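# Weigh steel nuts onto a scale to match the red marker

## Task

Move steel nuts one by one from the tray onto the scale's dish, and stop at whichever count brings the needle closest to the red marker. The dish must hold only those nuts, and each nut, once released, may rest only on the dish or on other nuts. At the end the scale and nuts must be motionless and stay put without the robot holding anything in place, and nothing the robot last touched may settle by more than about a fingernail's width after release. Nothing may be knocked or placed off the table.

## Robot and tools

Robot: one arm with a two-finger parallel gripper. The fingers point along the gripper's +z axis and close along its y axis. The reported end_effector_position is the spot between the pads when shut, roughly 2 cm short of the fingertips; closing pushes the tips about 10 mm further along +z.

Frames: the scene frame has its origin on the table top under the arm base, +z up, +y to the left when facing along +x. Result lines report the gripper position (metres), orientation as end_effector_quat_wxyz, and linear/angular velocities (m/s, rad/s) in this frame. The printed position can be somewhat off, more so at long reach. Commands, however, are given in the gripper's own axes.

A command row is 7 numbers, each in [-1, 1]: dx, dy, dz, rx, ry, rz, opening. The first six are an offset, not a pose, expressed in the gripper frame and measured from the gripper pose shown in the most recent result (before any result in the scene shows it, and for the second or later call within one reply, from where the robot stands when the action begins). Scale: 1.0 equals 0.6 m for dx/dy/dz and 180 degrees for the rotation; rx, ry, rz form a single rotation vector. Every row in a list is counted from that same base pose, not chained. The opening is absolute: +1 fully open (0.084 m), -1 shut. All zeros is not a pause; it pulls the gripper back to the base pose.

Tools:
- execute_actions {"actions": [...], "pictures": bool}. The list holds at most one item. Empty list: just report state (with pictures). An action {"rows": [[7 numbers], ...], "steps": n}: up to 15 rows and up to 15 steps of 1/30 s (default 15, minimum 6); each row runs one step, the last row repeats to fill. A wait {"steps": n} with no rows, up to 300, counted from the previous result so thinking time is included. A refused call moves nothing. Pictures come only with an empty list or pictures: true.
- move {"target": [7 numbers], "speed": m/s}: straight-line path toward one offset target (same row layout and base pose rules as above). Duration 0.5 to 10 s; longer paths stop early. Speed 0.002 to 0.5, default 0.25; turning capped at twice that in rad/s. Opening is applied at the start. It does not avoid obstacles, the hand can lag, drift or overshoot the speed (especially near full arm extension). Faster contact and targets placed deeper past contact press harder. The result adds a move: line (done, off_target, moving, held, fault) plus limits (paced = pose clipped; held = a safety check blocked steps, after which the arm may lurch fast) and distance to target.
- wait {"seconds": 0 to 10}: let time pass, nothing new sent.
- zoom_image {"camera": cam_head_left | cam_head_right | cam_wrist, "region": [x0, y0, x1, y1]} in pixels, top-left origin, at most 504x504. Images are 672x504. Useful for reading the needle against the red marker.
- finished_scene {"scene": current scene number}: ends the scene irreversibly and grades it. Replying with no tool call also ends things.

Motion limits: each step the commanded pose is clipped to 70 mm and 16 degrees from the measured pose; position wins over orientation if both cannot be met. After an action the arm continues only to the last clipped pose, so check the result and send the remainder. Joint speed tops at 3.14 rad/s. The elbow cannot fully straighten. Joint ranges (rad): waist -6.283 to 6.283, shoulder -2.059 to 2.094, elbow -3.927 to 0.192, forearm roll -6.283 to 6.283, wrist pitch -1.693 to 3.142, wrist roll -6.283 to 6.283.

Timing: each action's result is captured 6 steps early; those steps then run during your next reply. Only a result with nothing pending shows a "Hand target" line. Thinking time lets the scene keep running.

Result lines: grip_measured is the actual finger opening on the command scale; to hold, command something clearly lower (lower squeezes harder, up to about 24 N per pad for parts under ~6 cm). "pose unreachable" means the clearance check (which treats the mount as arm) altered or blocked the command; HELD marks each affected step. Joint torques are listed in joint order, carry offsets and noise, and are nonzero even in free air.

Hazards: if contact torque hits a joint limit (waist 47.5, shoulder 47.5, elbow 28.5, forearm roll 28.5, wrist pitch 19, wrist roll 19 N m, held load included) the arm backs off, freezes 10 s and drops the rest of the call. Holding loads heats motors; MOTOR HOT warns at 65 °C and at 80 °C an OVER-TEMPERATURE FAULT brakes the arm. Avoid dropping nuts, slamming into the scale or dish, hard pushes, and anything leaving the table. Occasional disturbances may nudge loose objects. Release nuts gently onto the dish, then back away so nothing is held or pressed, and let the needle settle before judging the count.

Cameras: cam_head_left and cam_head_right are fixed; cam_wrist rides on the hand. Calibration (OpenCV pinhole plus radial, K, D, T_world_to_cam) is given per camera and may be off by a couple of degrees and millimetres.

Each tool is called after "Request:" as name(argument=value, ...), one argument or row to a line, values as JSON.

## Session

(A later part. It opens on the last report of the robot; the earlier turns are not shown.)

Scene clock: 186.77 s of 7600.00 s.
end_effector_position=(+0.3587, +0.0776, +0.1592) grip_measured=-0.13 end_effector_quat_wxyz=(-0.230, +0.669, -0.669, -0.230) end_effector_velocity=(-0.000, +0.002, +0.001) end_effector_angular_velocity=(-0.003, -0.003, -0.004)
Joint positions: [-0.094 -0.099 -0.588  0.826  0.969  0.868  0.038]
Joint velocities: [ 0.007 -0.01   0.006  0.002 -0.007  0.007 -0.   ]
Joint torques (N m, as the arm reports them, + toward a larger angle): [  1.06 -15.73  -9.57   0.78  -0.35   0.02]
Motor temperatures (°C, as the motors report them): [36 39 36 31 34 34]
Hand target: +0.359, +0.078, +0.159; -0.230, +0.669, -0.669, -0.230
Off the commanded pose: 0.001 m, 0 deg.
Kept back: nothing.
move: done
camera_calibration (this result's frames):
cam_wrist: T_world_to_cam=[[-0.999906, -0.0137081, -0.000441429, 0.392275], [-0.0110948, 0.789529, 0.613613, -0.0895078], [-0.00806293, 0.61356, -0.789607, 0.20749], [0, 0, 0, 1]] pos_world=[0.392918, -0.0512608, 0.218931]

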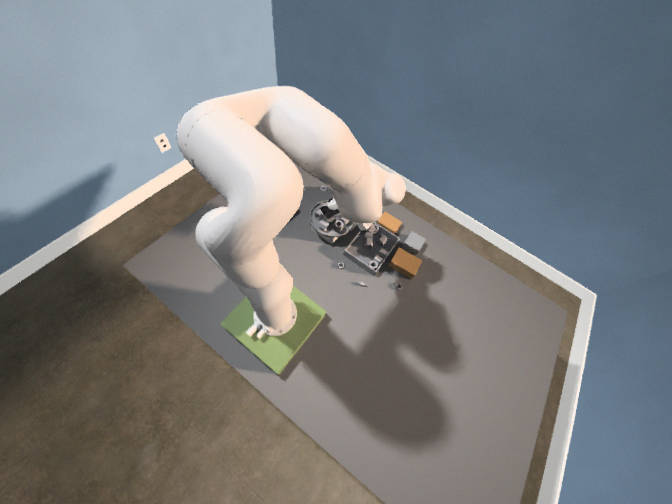

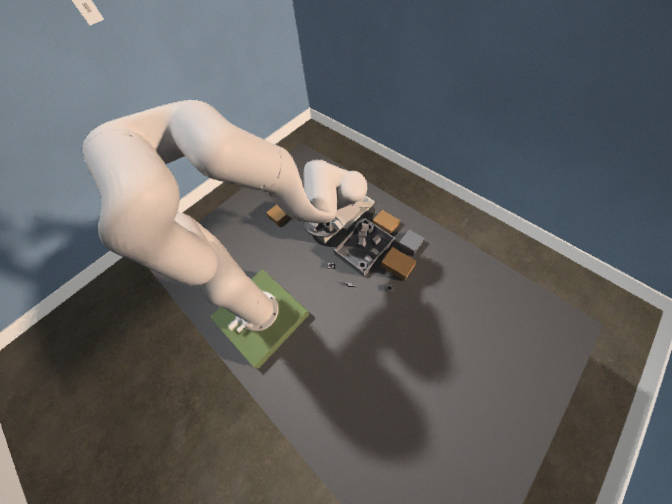

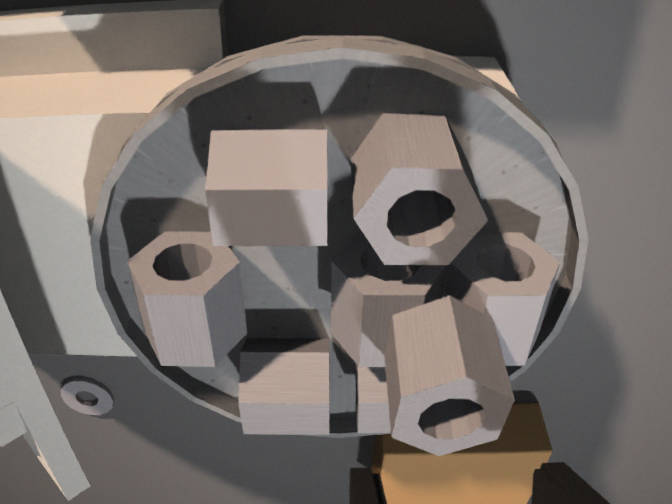

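Request:
move(
  target=[0.0318,0,0.0407,0.0137,0,0.0175,-0.12],
  speed=0.12,
)

Request:
execute_actions(
  actions=[
    {"rows": [[0,0,0,0,0,0,-0.2],[0,0,0,0,0,0,-0.27],[0,0,0,0,0,0,-0.32],[0,0,0,0,0,0,-0.37],[0,0,0,0,0,0,-0.42],[0,0,0,0,0,0,-0.5],[0,0,0,0,0,0,-0.6],[0,0,0,0,0,0,-0.7]], "steps": 15},
  ],
  pictures=true,
)

Scene clock: 188.03 s of 7600.00 s.
end_effector_position=(+0.3588, +0.0776, +0.1286) grip_measured=-0.13 end_effector_quat_wxyz=(-0.238, +0.645, -0.692, -0.222) end_effector_velocity=(-0.000, +0.000, -0.002) end_effector_angular_velocity=(+0.001, +0.000, -0.003)
Joint positions: [-0.074 -0.039 -0.548  0.932  0.863  0.813  0.038]
Joint velocities: [ 0.002  0.004  0.002  0.007 -0.005 -0.005  0.   ]
Joint torques (N m, as the arm reports them, + toward a larger angle): [  0.71 -15.83  -8.96   0.57  -0.36   0.14]
Motor temperatures (°C, as the motors report them): [36 39 36 31 34 34]
Hand target: +0.359, +0.078, +0.128; -0.238, +0.645, -0.692, -0.222
Off the commanded pose: 0.000 m, 0 deg.
Kept back: nothing.
move: done
camera_calibration (this result's frames):
cam_wrist: T_world_to_cam=[[-0.998451, 0.0556282, -0.000949288, 0.386506], [0.0433472, 0.788494, 0.613514, -0.0901215], [0.0348771, 0.612522, -0.789684, 0.167971], [0, 0, 0, 1]] pos_world=[0.383956, -0.0533265, 0.188302]

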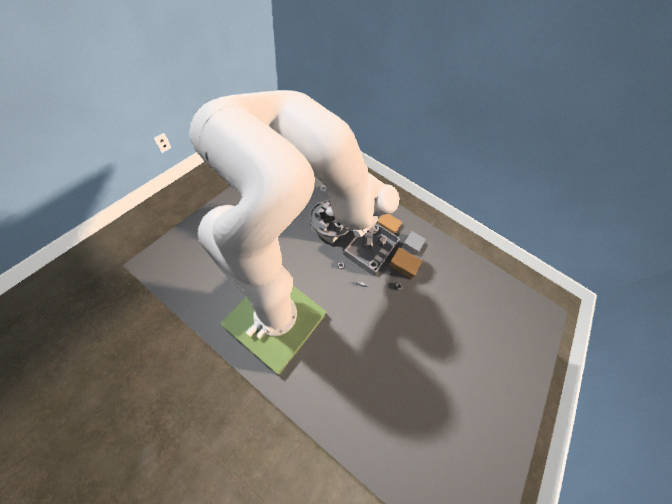

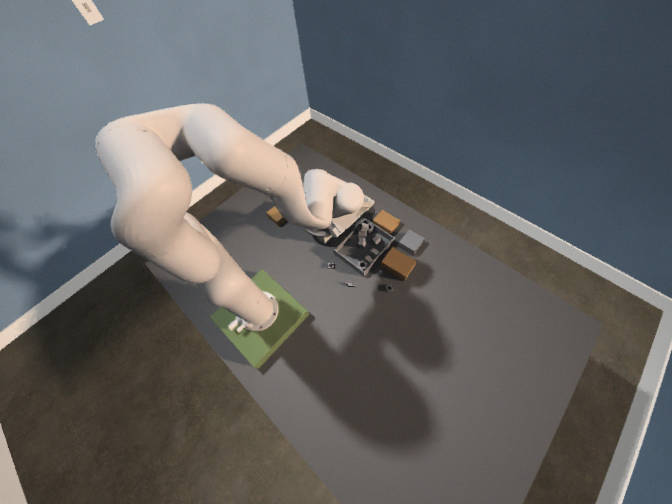

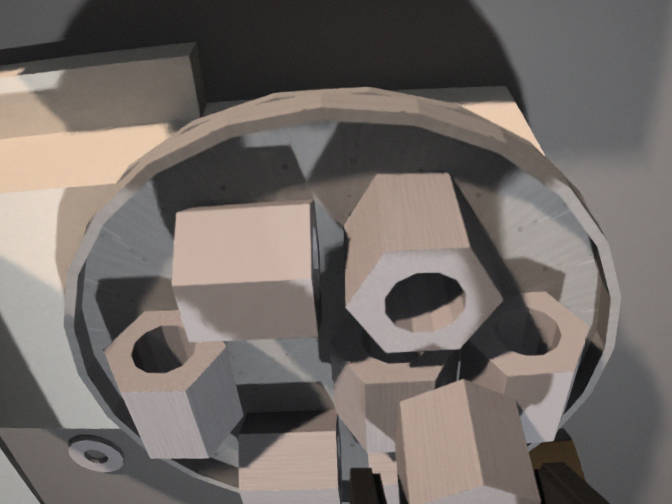

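Scene clock: 188.33 s of 7600.00 s.
end_effector_position=(+0.3587, +0.0776, +0.1286) grip_measured=-0.34 end_effector_quat_wxyz=(-0.238, +0.645, -0.692, -0.222) end_effector_velocity=(+0.001, -0.001, +0.001) end_effector_angular_velocity=(-0.001, -0.002, -0.002)
Joint positions: [-0.074 -0.039 -0.548  0.932  0.863  0.813  0.029]
Joint velocities: [-0.001 -0.    -0.002 -0.    -0.001  0.    -0.   ]
Joint torques (N m, as the arm reports them, + toward a larger angle): [  0.78 -16.07  -9.05   0.69  -0.52   0.06]
Motor temperatures (°C, as the motors report them): [36 39 36 31 34 34]
Steps of this call (steps 1 to 9: the first 9 steps of this action). Readings (end_effector_position):
1: (+0.3588, +0.0776, +0.1285)
2: (+0.3588, +0.0776, +0.1285)
4: (+0.3587, +0.0776, +0.1285)
8: (+0.3587, +0.0776, +0.1286)
9: the state above
camera_calibration (this result's frames):
cam_wrist: T_world_to_cam=[[-0.998454, 0.0555792, -0.000921182, 0.386483], [0.0433244, 0.788471, 0.613544, -0.0901295], [0.0348266, 0.612556, -0.78966, 0.167977], [0, 0, 0, 1]] pos_world=[0.38394, -0.0533114, 0.188299]

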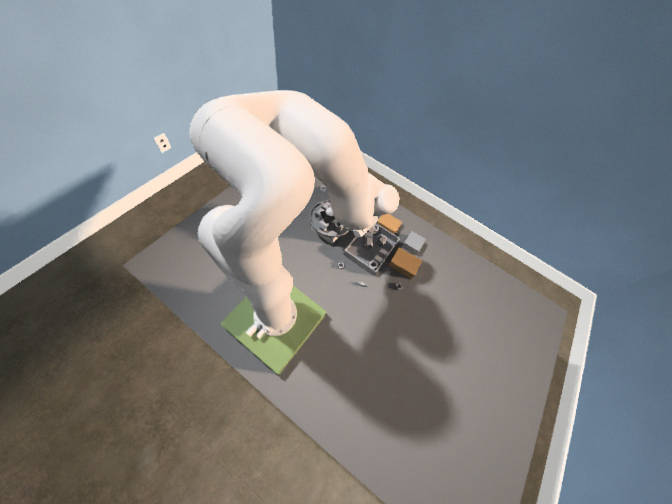

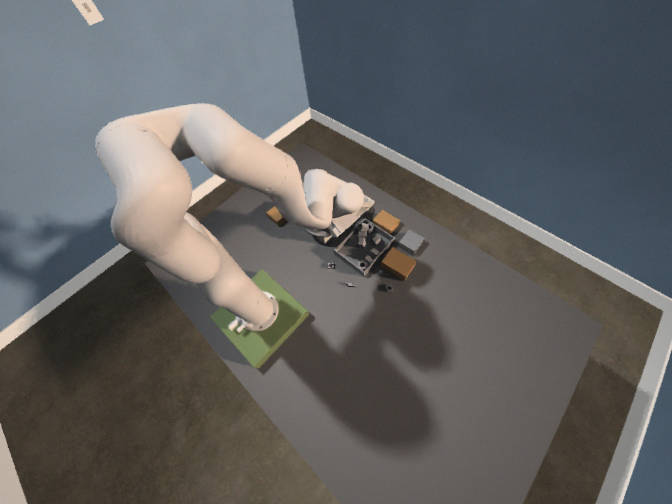

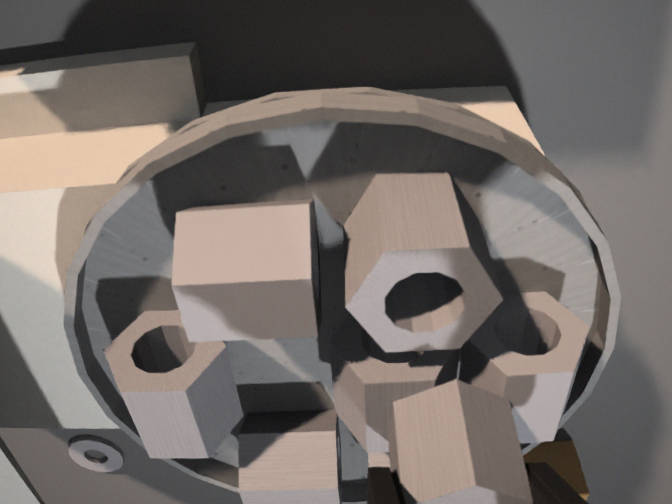

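Request:
move(
  target=[-0.031,0,-0.039,0,0,0,-0.7],
  speed=0.12,
)

Request:
move(
  target=[-0.114,-0.229,0.022,0,0,0,-0.7],
  speed=0.3,
)

Scene clock: 189.50 s of 7600.00 s.
end_effector_position=(+0.3587, +0.0779, +0.1581) grip_measured=-0.34 end_effector_quat_wxyz=(-0.238, +0.645, -0.692, -0.222) end_effector_velocity=(-0.000, -0.000, +0.002) end_effector_angular_velocity=(-0.002, +0.000, +0.002)
Joint positions: [-0.087 -0.126 -0.552  0.869  0.925  0.898  0.029]
Joint velocities: [-0.001 -0.006 -0.    -0.007  0.005  0.005 -0.   ]
Joint torques (N m, as the arm reports them, + toward a larger angle): [  0.73 -15.76  -9.81   0.66  -0.44  -0.13]
Motor temperatures (°C, as the motors report them): [36 39 36 31 34 34]
Hand target: +0.359, +0.078, +0.158; -0.238, +0.645, -0.692, -0.221
Off your previous action's commanded pose: 0.000 m, 0 deg at its last step (step 6 of this call).
Off the commanded pose: 0.000 m, 0 deg.
Kept back: nothing.
move: done
camera_calibration (this result's frames):
cam_wrist: T_world_to_cam=[[-0.998447, 0.055699, -0.000496014, 0.386336], [0.0436818, 0.788493, 0.613491, -0.108541], [0.0345619, 0.612517, -0.789702, 0.191208], [0, 0, 0, 1]] pos_world=[0.383869, -0.0530526, 0.217778]

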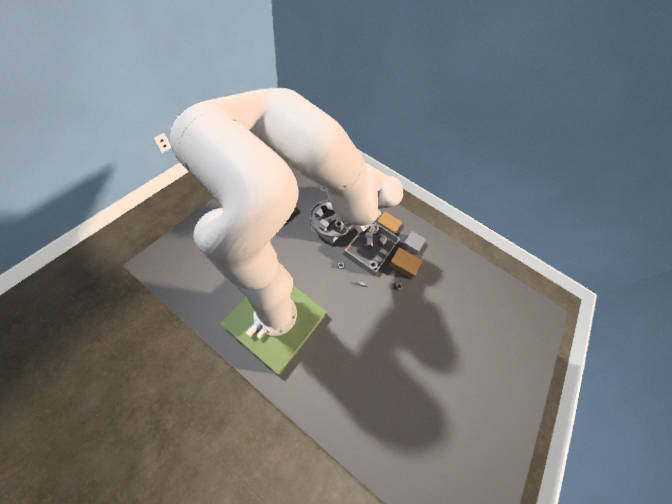

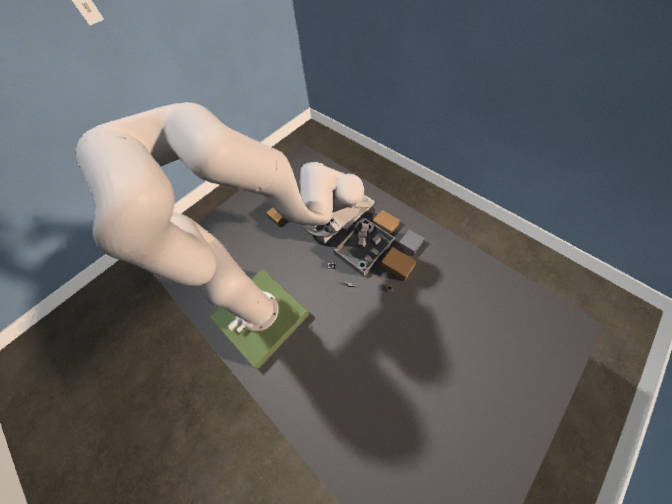

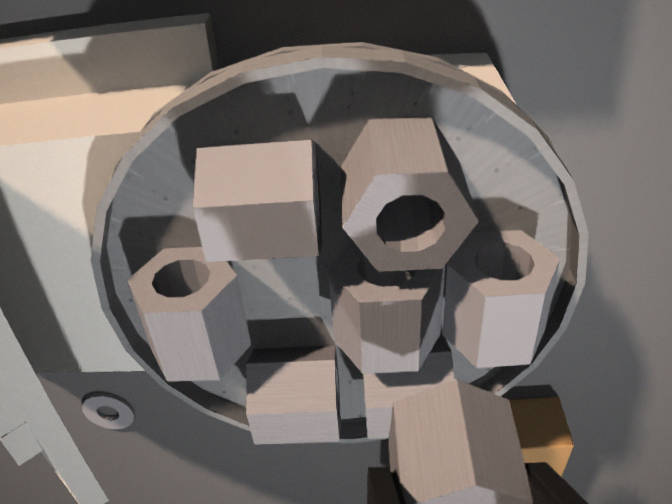

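Scene clock: 190.70 s of 7600.00 s.
end_effector_position=(+0.5001, +0.1294, +0.1896) grip_measured=-0.34 end_effector_quat_wxyz=(-0.237, +0.645, -0.692, -0.221) end_effector_velocity=(+0.001, +0.001, -0.001) end_effector_angular_velocity=(+0.000, +0.006, +0.002)
Joint positions: [ 0.046  0.226 -1.063  0.834  0.961  1.121  0.029]
Joint velocities: [ 0.001  0.008 -0.008 -0.003  0.005  0.005 -0.   ]
Joint torques (N m, as the arm reports them, + toward a larger angle): [  0.6  -24.37 -11.     0.64  -0.65  -0.04]
Motor temperatures (°C, as the motors report them): [36 39 36 31 34 34]
Hand target: +0.500, +0.130, +0.190; -0.237, +0.645, -0.692, -0.221
Off the commanded pose: 0.001 m, 0 deg.
Kept back: nothing.
move: done
camera_calibration (this result's frames):
cam_wrist: T_world_to_cam=[[-0.998423, 0.0561284, -0.000754856, 0.524664], [0.0438862, 0.788901, 0.612952, -0.174802], [0.0349995, 0.611952, -0.79012, 0.179617], [0, 0, 0, 1]] pos_world=[0.525222, -0.00146406, 0.24946]

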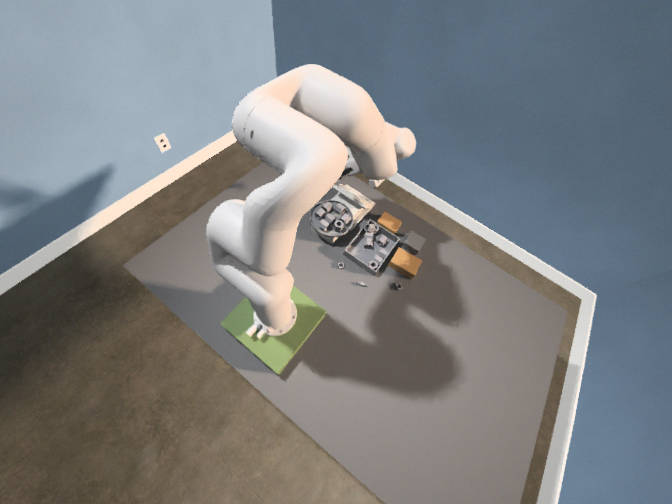

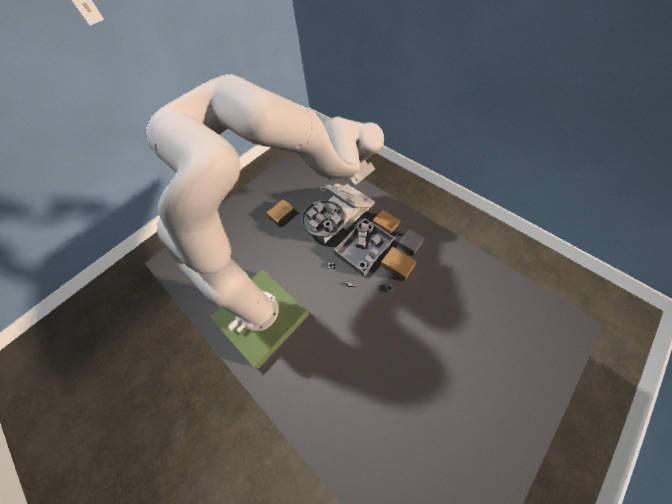

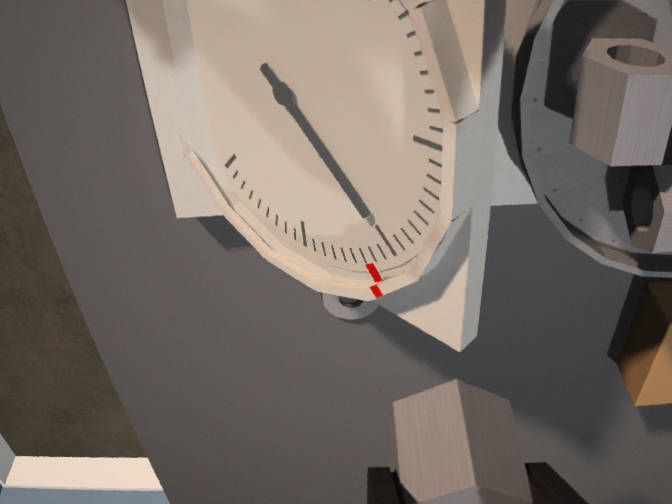

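Request:
move(
  target=[0.3634,0.1993,-0.1466,0,0,0,-0.7],
  speed=0.35,
)

Scene clock: 193.00 s of 7600.00 s.
end_effector_position=(+0.3644, -0.0862, +0.1251) grip_measured=-0.34 end_effector_quat_wxyz=(-0.238, +0.645, -0.691, -0.222) end_effector_velocity=(-0.002, -0.002, -0.001) end_effector_angular_velocity=(+0.001, +0.002, -0.001)
Joint positions: [-0.518  0.149 -0.795  0.662  1.088  0.647  0.029]
Joint velocities: [-0.007  0.002  0.001 -0.004  0.002 -0.003  0.   ]
Joint torques (N m, as the arm reports them, + toward a larger angle): [  1.27 -20.38  -9.24   0.46   0.03  -0.03]
Motor temperatures (°C, as the motors report them): [36 39 36 31 34 34]
Hand target: +0.364, -0.087, +0.125; -0.238, +0.645, -0.692, -0.222
Off the commanded pose: 0.002 m, 0 deg.
Kept back: nothing.
move: done
camera_calibration (this result's frames):
cam_wrist: T_world_to_cam=[[-0.998467, 0.0553471, -0.000584725, 0.401152], [0.0432937, 0.787516, 0.614771, 0.0406603], [0.0344863, 0.613804, -0.788705, 0.265493], [0, 0, 0, 1]] pos_world=[0.389621, -0.217184, 0.184633]

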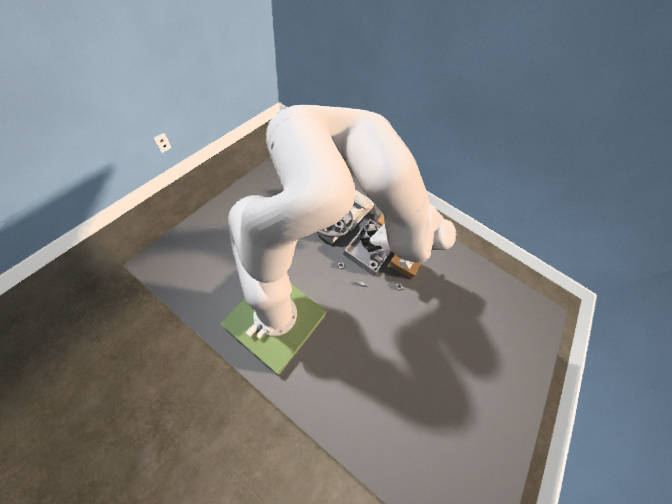

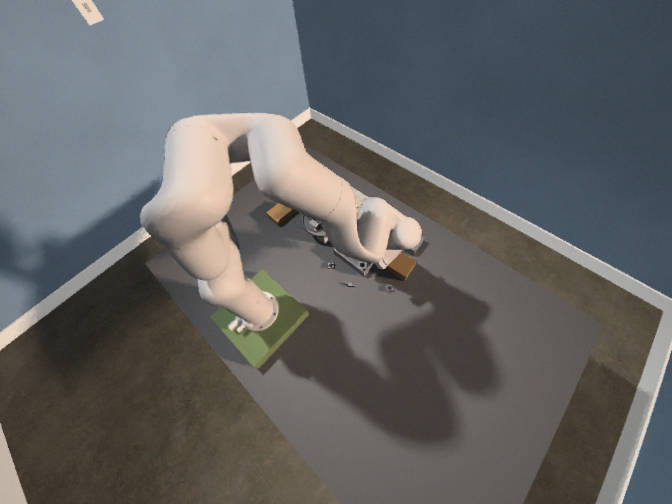

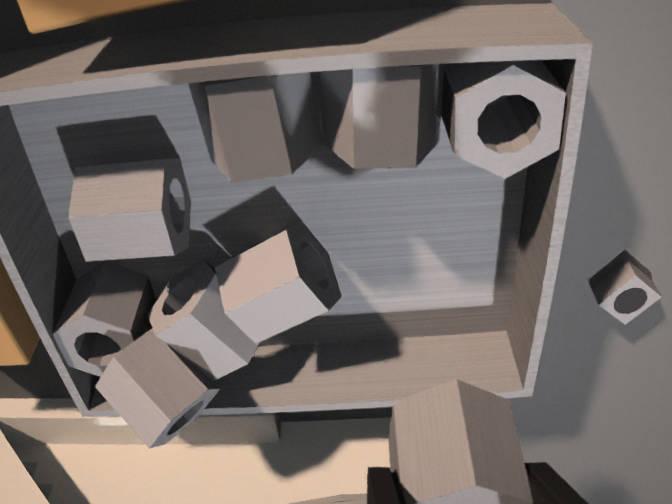

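Request:
move(
  target=[0.082,0,0.105,0,0,0,-0.7],
  speed=0.14,
)

Scene clock: 194.33 s of 7600.00 s.
end_effector_position=(+0.3646, -0.0862, +0.0457) grip_measured=-0.34 end_effector_quat_wxyz=(-0.238, +0.645, -0.691, -0.222) end_effector_velocity=(-0.000, +0.001, -0.002) end_effector_angular_velocity=(+0.002, +0.002, -0.001)
Joint positions: [-0.496  0.367 -0.813  0.759  0.928  0.502  0.029]
Joint velocities: [ 0.     0.007 -0.001  0.005 -0.003 -0.004  0.   ]
Joint torques (N m, as the arm reports them, + toward a larger angle): [  0.82 -22.24  -7.71   0.7    0.15  -0.01]
Motor temperatures (°C, as the motors report them): [36 39 36 31 34 34]
Hand target: +0.364, -0.086, +0.045; -0.238, +0.645, -0.691, -0.222
Off the commanded pose: 0.001 m, 0 deg.
Kept back: nothing.
move: done
camera_calibration (this result's frames):
cam_wrist: T_world_to_cam=[[-0.998478, 0.055129, -0.0013219, 0.401299], [0.0426735, 0.787626, 0.614674, 0.0897102], [0.0349275, 0.613682, -0.78878, 0.202676], [0, 0, 0, 1]] pos_world=[0.389781, -0.21716, 0.105255]

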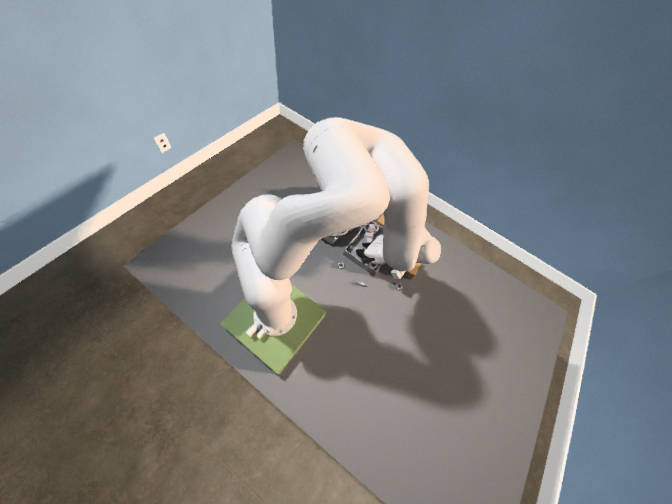

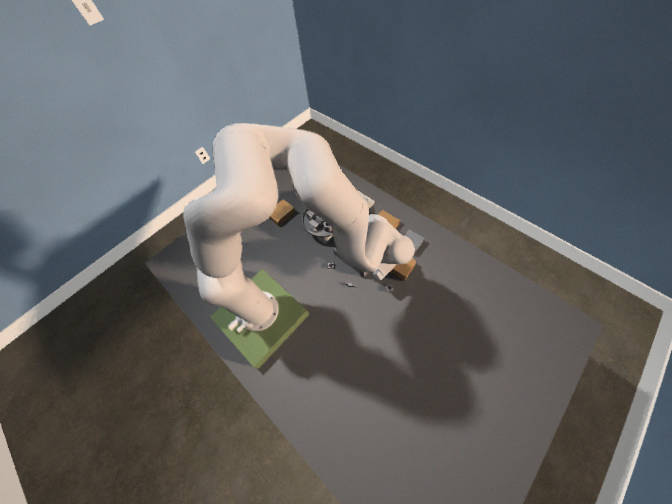

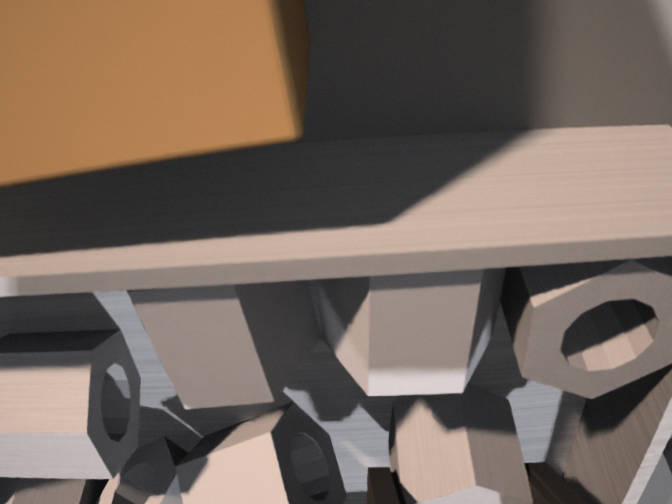

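Request:
execute_actions(
  actions=[
    {"rows": [[0.001,0,0.0013,0,0,0,-0.7],[0.0015,0,0.002,0,0,0,-0.7],[0.0015,0,0.002,0,0,0,-0.7],[0.0015,0,0.002,0,0,0,-0.6],[0.0015,0,0.002,0,0,0,-0.5],[0.0015,0,0.002,0,0,0,-0.4],[0.0015,0,0.002,0,0,0,-0.33],[0.0015,0,0.002,0,0,0,-0.29],[0.0015,0,0.002,0,0,0,-0.24],[0.0015,0,0.002,0,0,0,-0.2]], "steps": 15},
  ],
)

Request:
move(
  target=[-0.072,0,-0.092,0,0,0,-0.2],
  speed=0.25,
)

Scene clock: 194.97 s of 7600.00 s.
end_effector_position=(+0.3645, -0.0861, +0.0443) grip_measured=-0.32 end_effector_quat_wxyz=(-0.238, +0.645, -0.691, -0.222) end_effector_velocity=(+0.001, -0.000, -0.000) end_effector_angular_velocity=(-0.001, -0.003, -0.001)
Joint positions: [-0.495  0.371 -0.814  0.761  0.926  0.5    0.03 ]
Joint velocities: [ 0.001  0.002 -0.002  0.004 -0.003 -0.003  0.027]
Joint torques (N m, as the arm reports them, + toward a larger angle): [  0.82 -22.49  -7.8    0.65   0.26  -0.06]
Motor temperatures (°C, as the motors report them): [36 39 36 31 34 34]
Steps of this call (steps 1 to 10: nothing new was sent; steps 11 to 19: the first 9 steps of this action). Readings (end_effector_position):
11: (+0.3644, -0.0860, +0.0453)
12: (+0.3645, -0.0861, +0.0453)
14: (+0.3646, -0.0861, +0.0449)
18: (+0.3645, -0.0861, +0.0443)
19: the state above

Scene clock: 196.23 s of 7600.00 s.
end_effector_position=(+0.3644, -0.0860, +0.1138) grip_measured=-0.21 end_effector_quat_wxyz=(-0.238, +0.645, -0.691, -0.222) end_effector_velocity=(+0.001, -0.001, +0.003) end_effector_angular_velocity=(-0.002, -0.004, -0.001)
Joint positions: [-0.514  0.177 -0.793  0.674  1.063  0.627  0.035]
Joint velocities: [-0.001 -0.008 -0.001 -0.001  0.004  0.002  0.   ]
Joint torques (N m, as the arm reports them, + toward a larger angle): [  0.45 -19.91  -8.66   0.62  -0.19   0.02]
Motor temperatures (°C, as the motors report them): [36 39 36 31 34 34]
Hand target: +0.365, -0.086, +0.114; -0.238, +0.645, -0.691, -0.222
Off your previous action's commanded pose: 0.000 m, 0 deg at its last step (step 6 of this call).
Off the commanded pose: 0.001 m, 0 deg.
Kept back: nothing.
move: done
camera_calibration (this result's frames):
cam_wrist: T_world_to_cam=[[-0.998469, 0.0553091, -0.000609137, 0.40112], [0.0432484, 0.787513, 0.614778, 0.0475273], [0.0344825, 0.613811, -0.7887, 0.256479], [0, 0, 0, 1]] pos_world=[0.389607, -0.217044, 0.173311]

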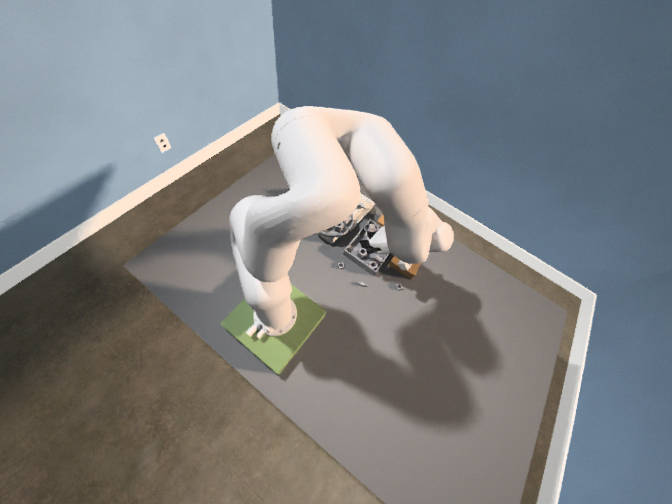

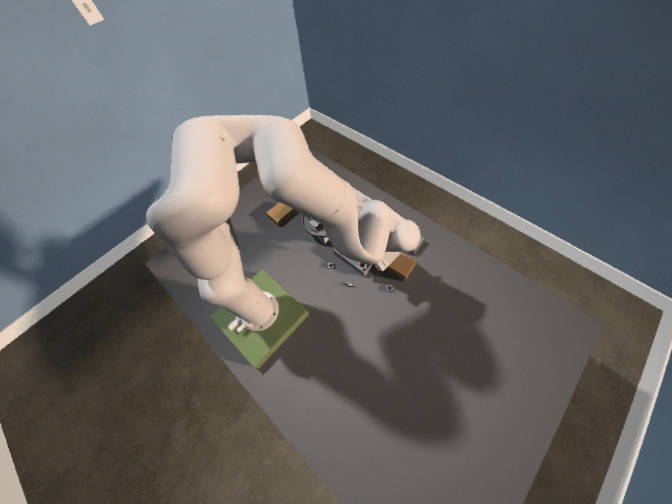

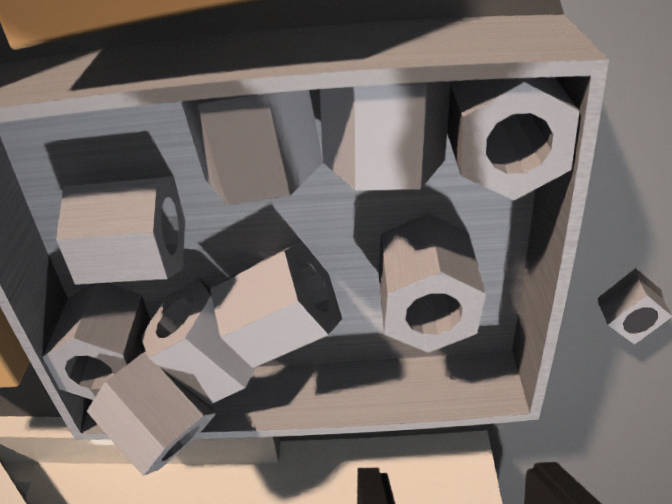

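Request:
move(
  target=[-0.267,-0.16,0.069,-0.3217,0,-0.4115,-0.2],
  speed=0.45,
)

Scene clock: 198.90 s of 7600.00 s.
end_effector_position=(+0.4714, +0.0570, +0.1799) grip_measured=-0.21 end_effector_quat_wxyz=(+0.001, +0.945, -0.001, -0.326) end_effector_velocity=(+0.002, +0.002, +0.001) end_effector_angular_velocity=(+0.001, +0.002, +0.011)
Joint positions: [ 0.119  0.704 -1.845  0.054  1.801  0.091  0.035]
Joint velocities: [ 0.005  0.01  -0.019 -0.003  0.012 -0.006  0.   ]
Joint torques (N m, as the arm reports them, + toward a larger angle): [  1.05 -30.65 -10.5    0.34   0.23  -0.03]
Motor temperatures (°C, as the motors report them): [36 39 36 31 34 34]
Hand target: +0.472, +0.057, +0.180; +0.001, +0.945, -0.000, -0.326
Off the commanded pose: 0.002 m, 0 deg.
Kept back: nothing.
move: done
camera_calibration (this result's frames):
cam_wrist: T_world_to_cam=[[0.012336, -0.999923, 0.00111563, 0.0834516], [-0.788261, -0.00903825, 0.615274, 0.326973], [-0.615217, -0.00846942, -0.788312, 0.558792], [0, 0, 0, 1]] pos_world=[0.600489, 0.0911331, 0.239231]

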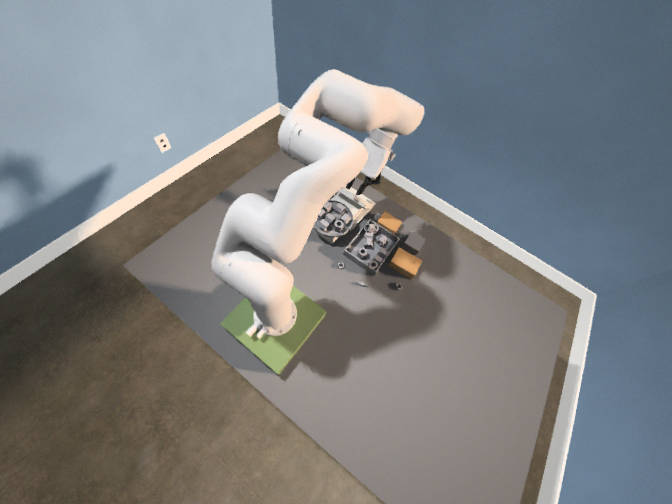

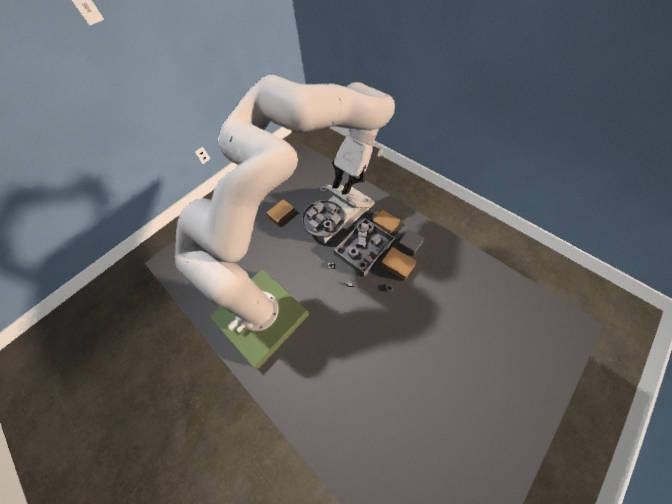

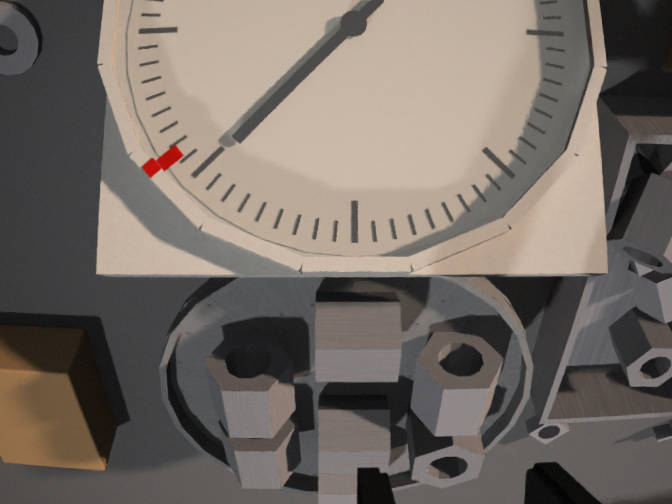

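With 7 nuts the needle reads about 178–179° against the marker at about 187°. With 8 it was about 204°, so 7 is the nearest count.

Request:
finished_scene(
  scene=2,
)

The scene is finished: the task was done.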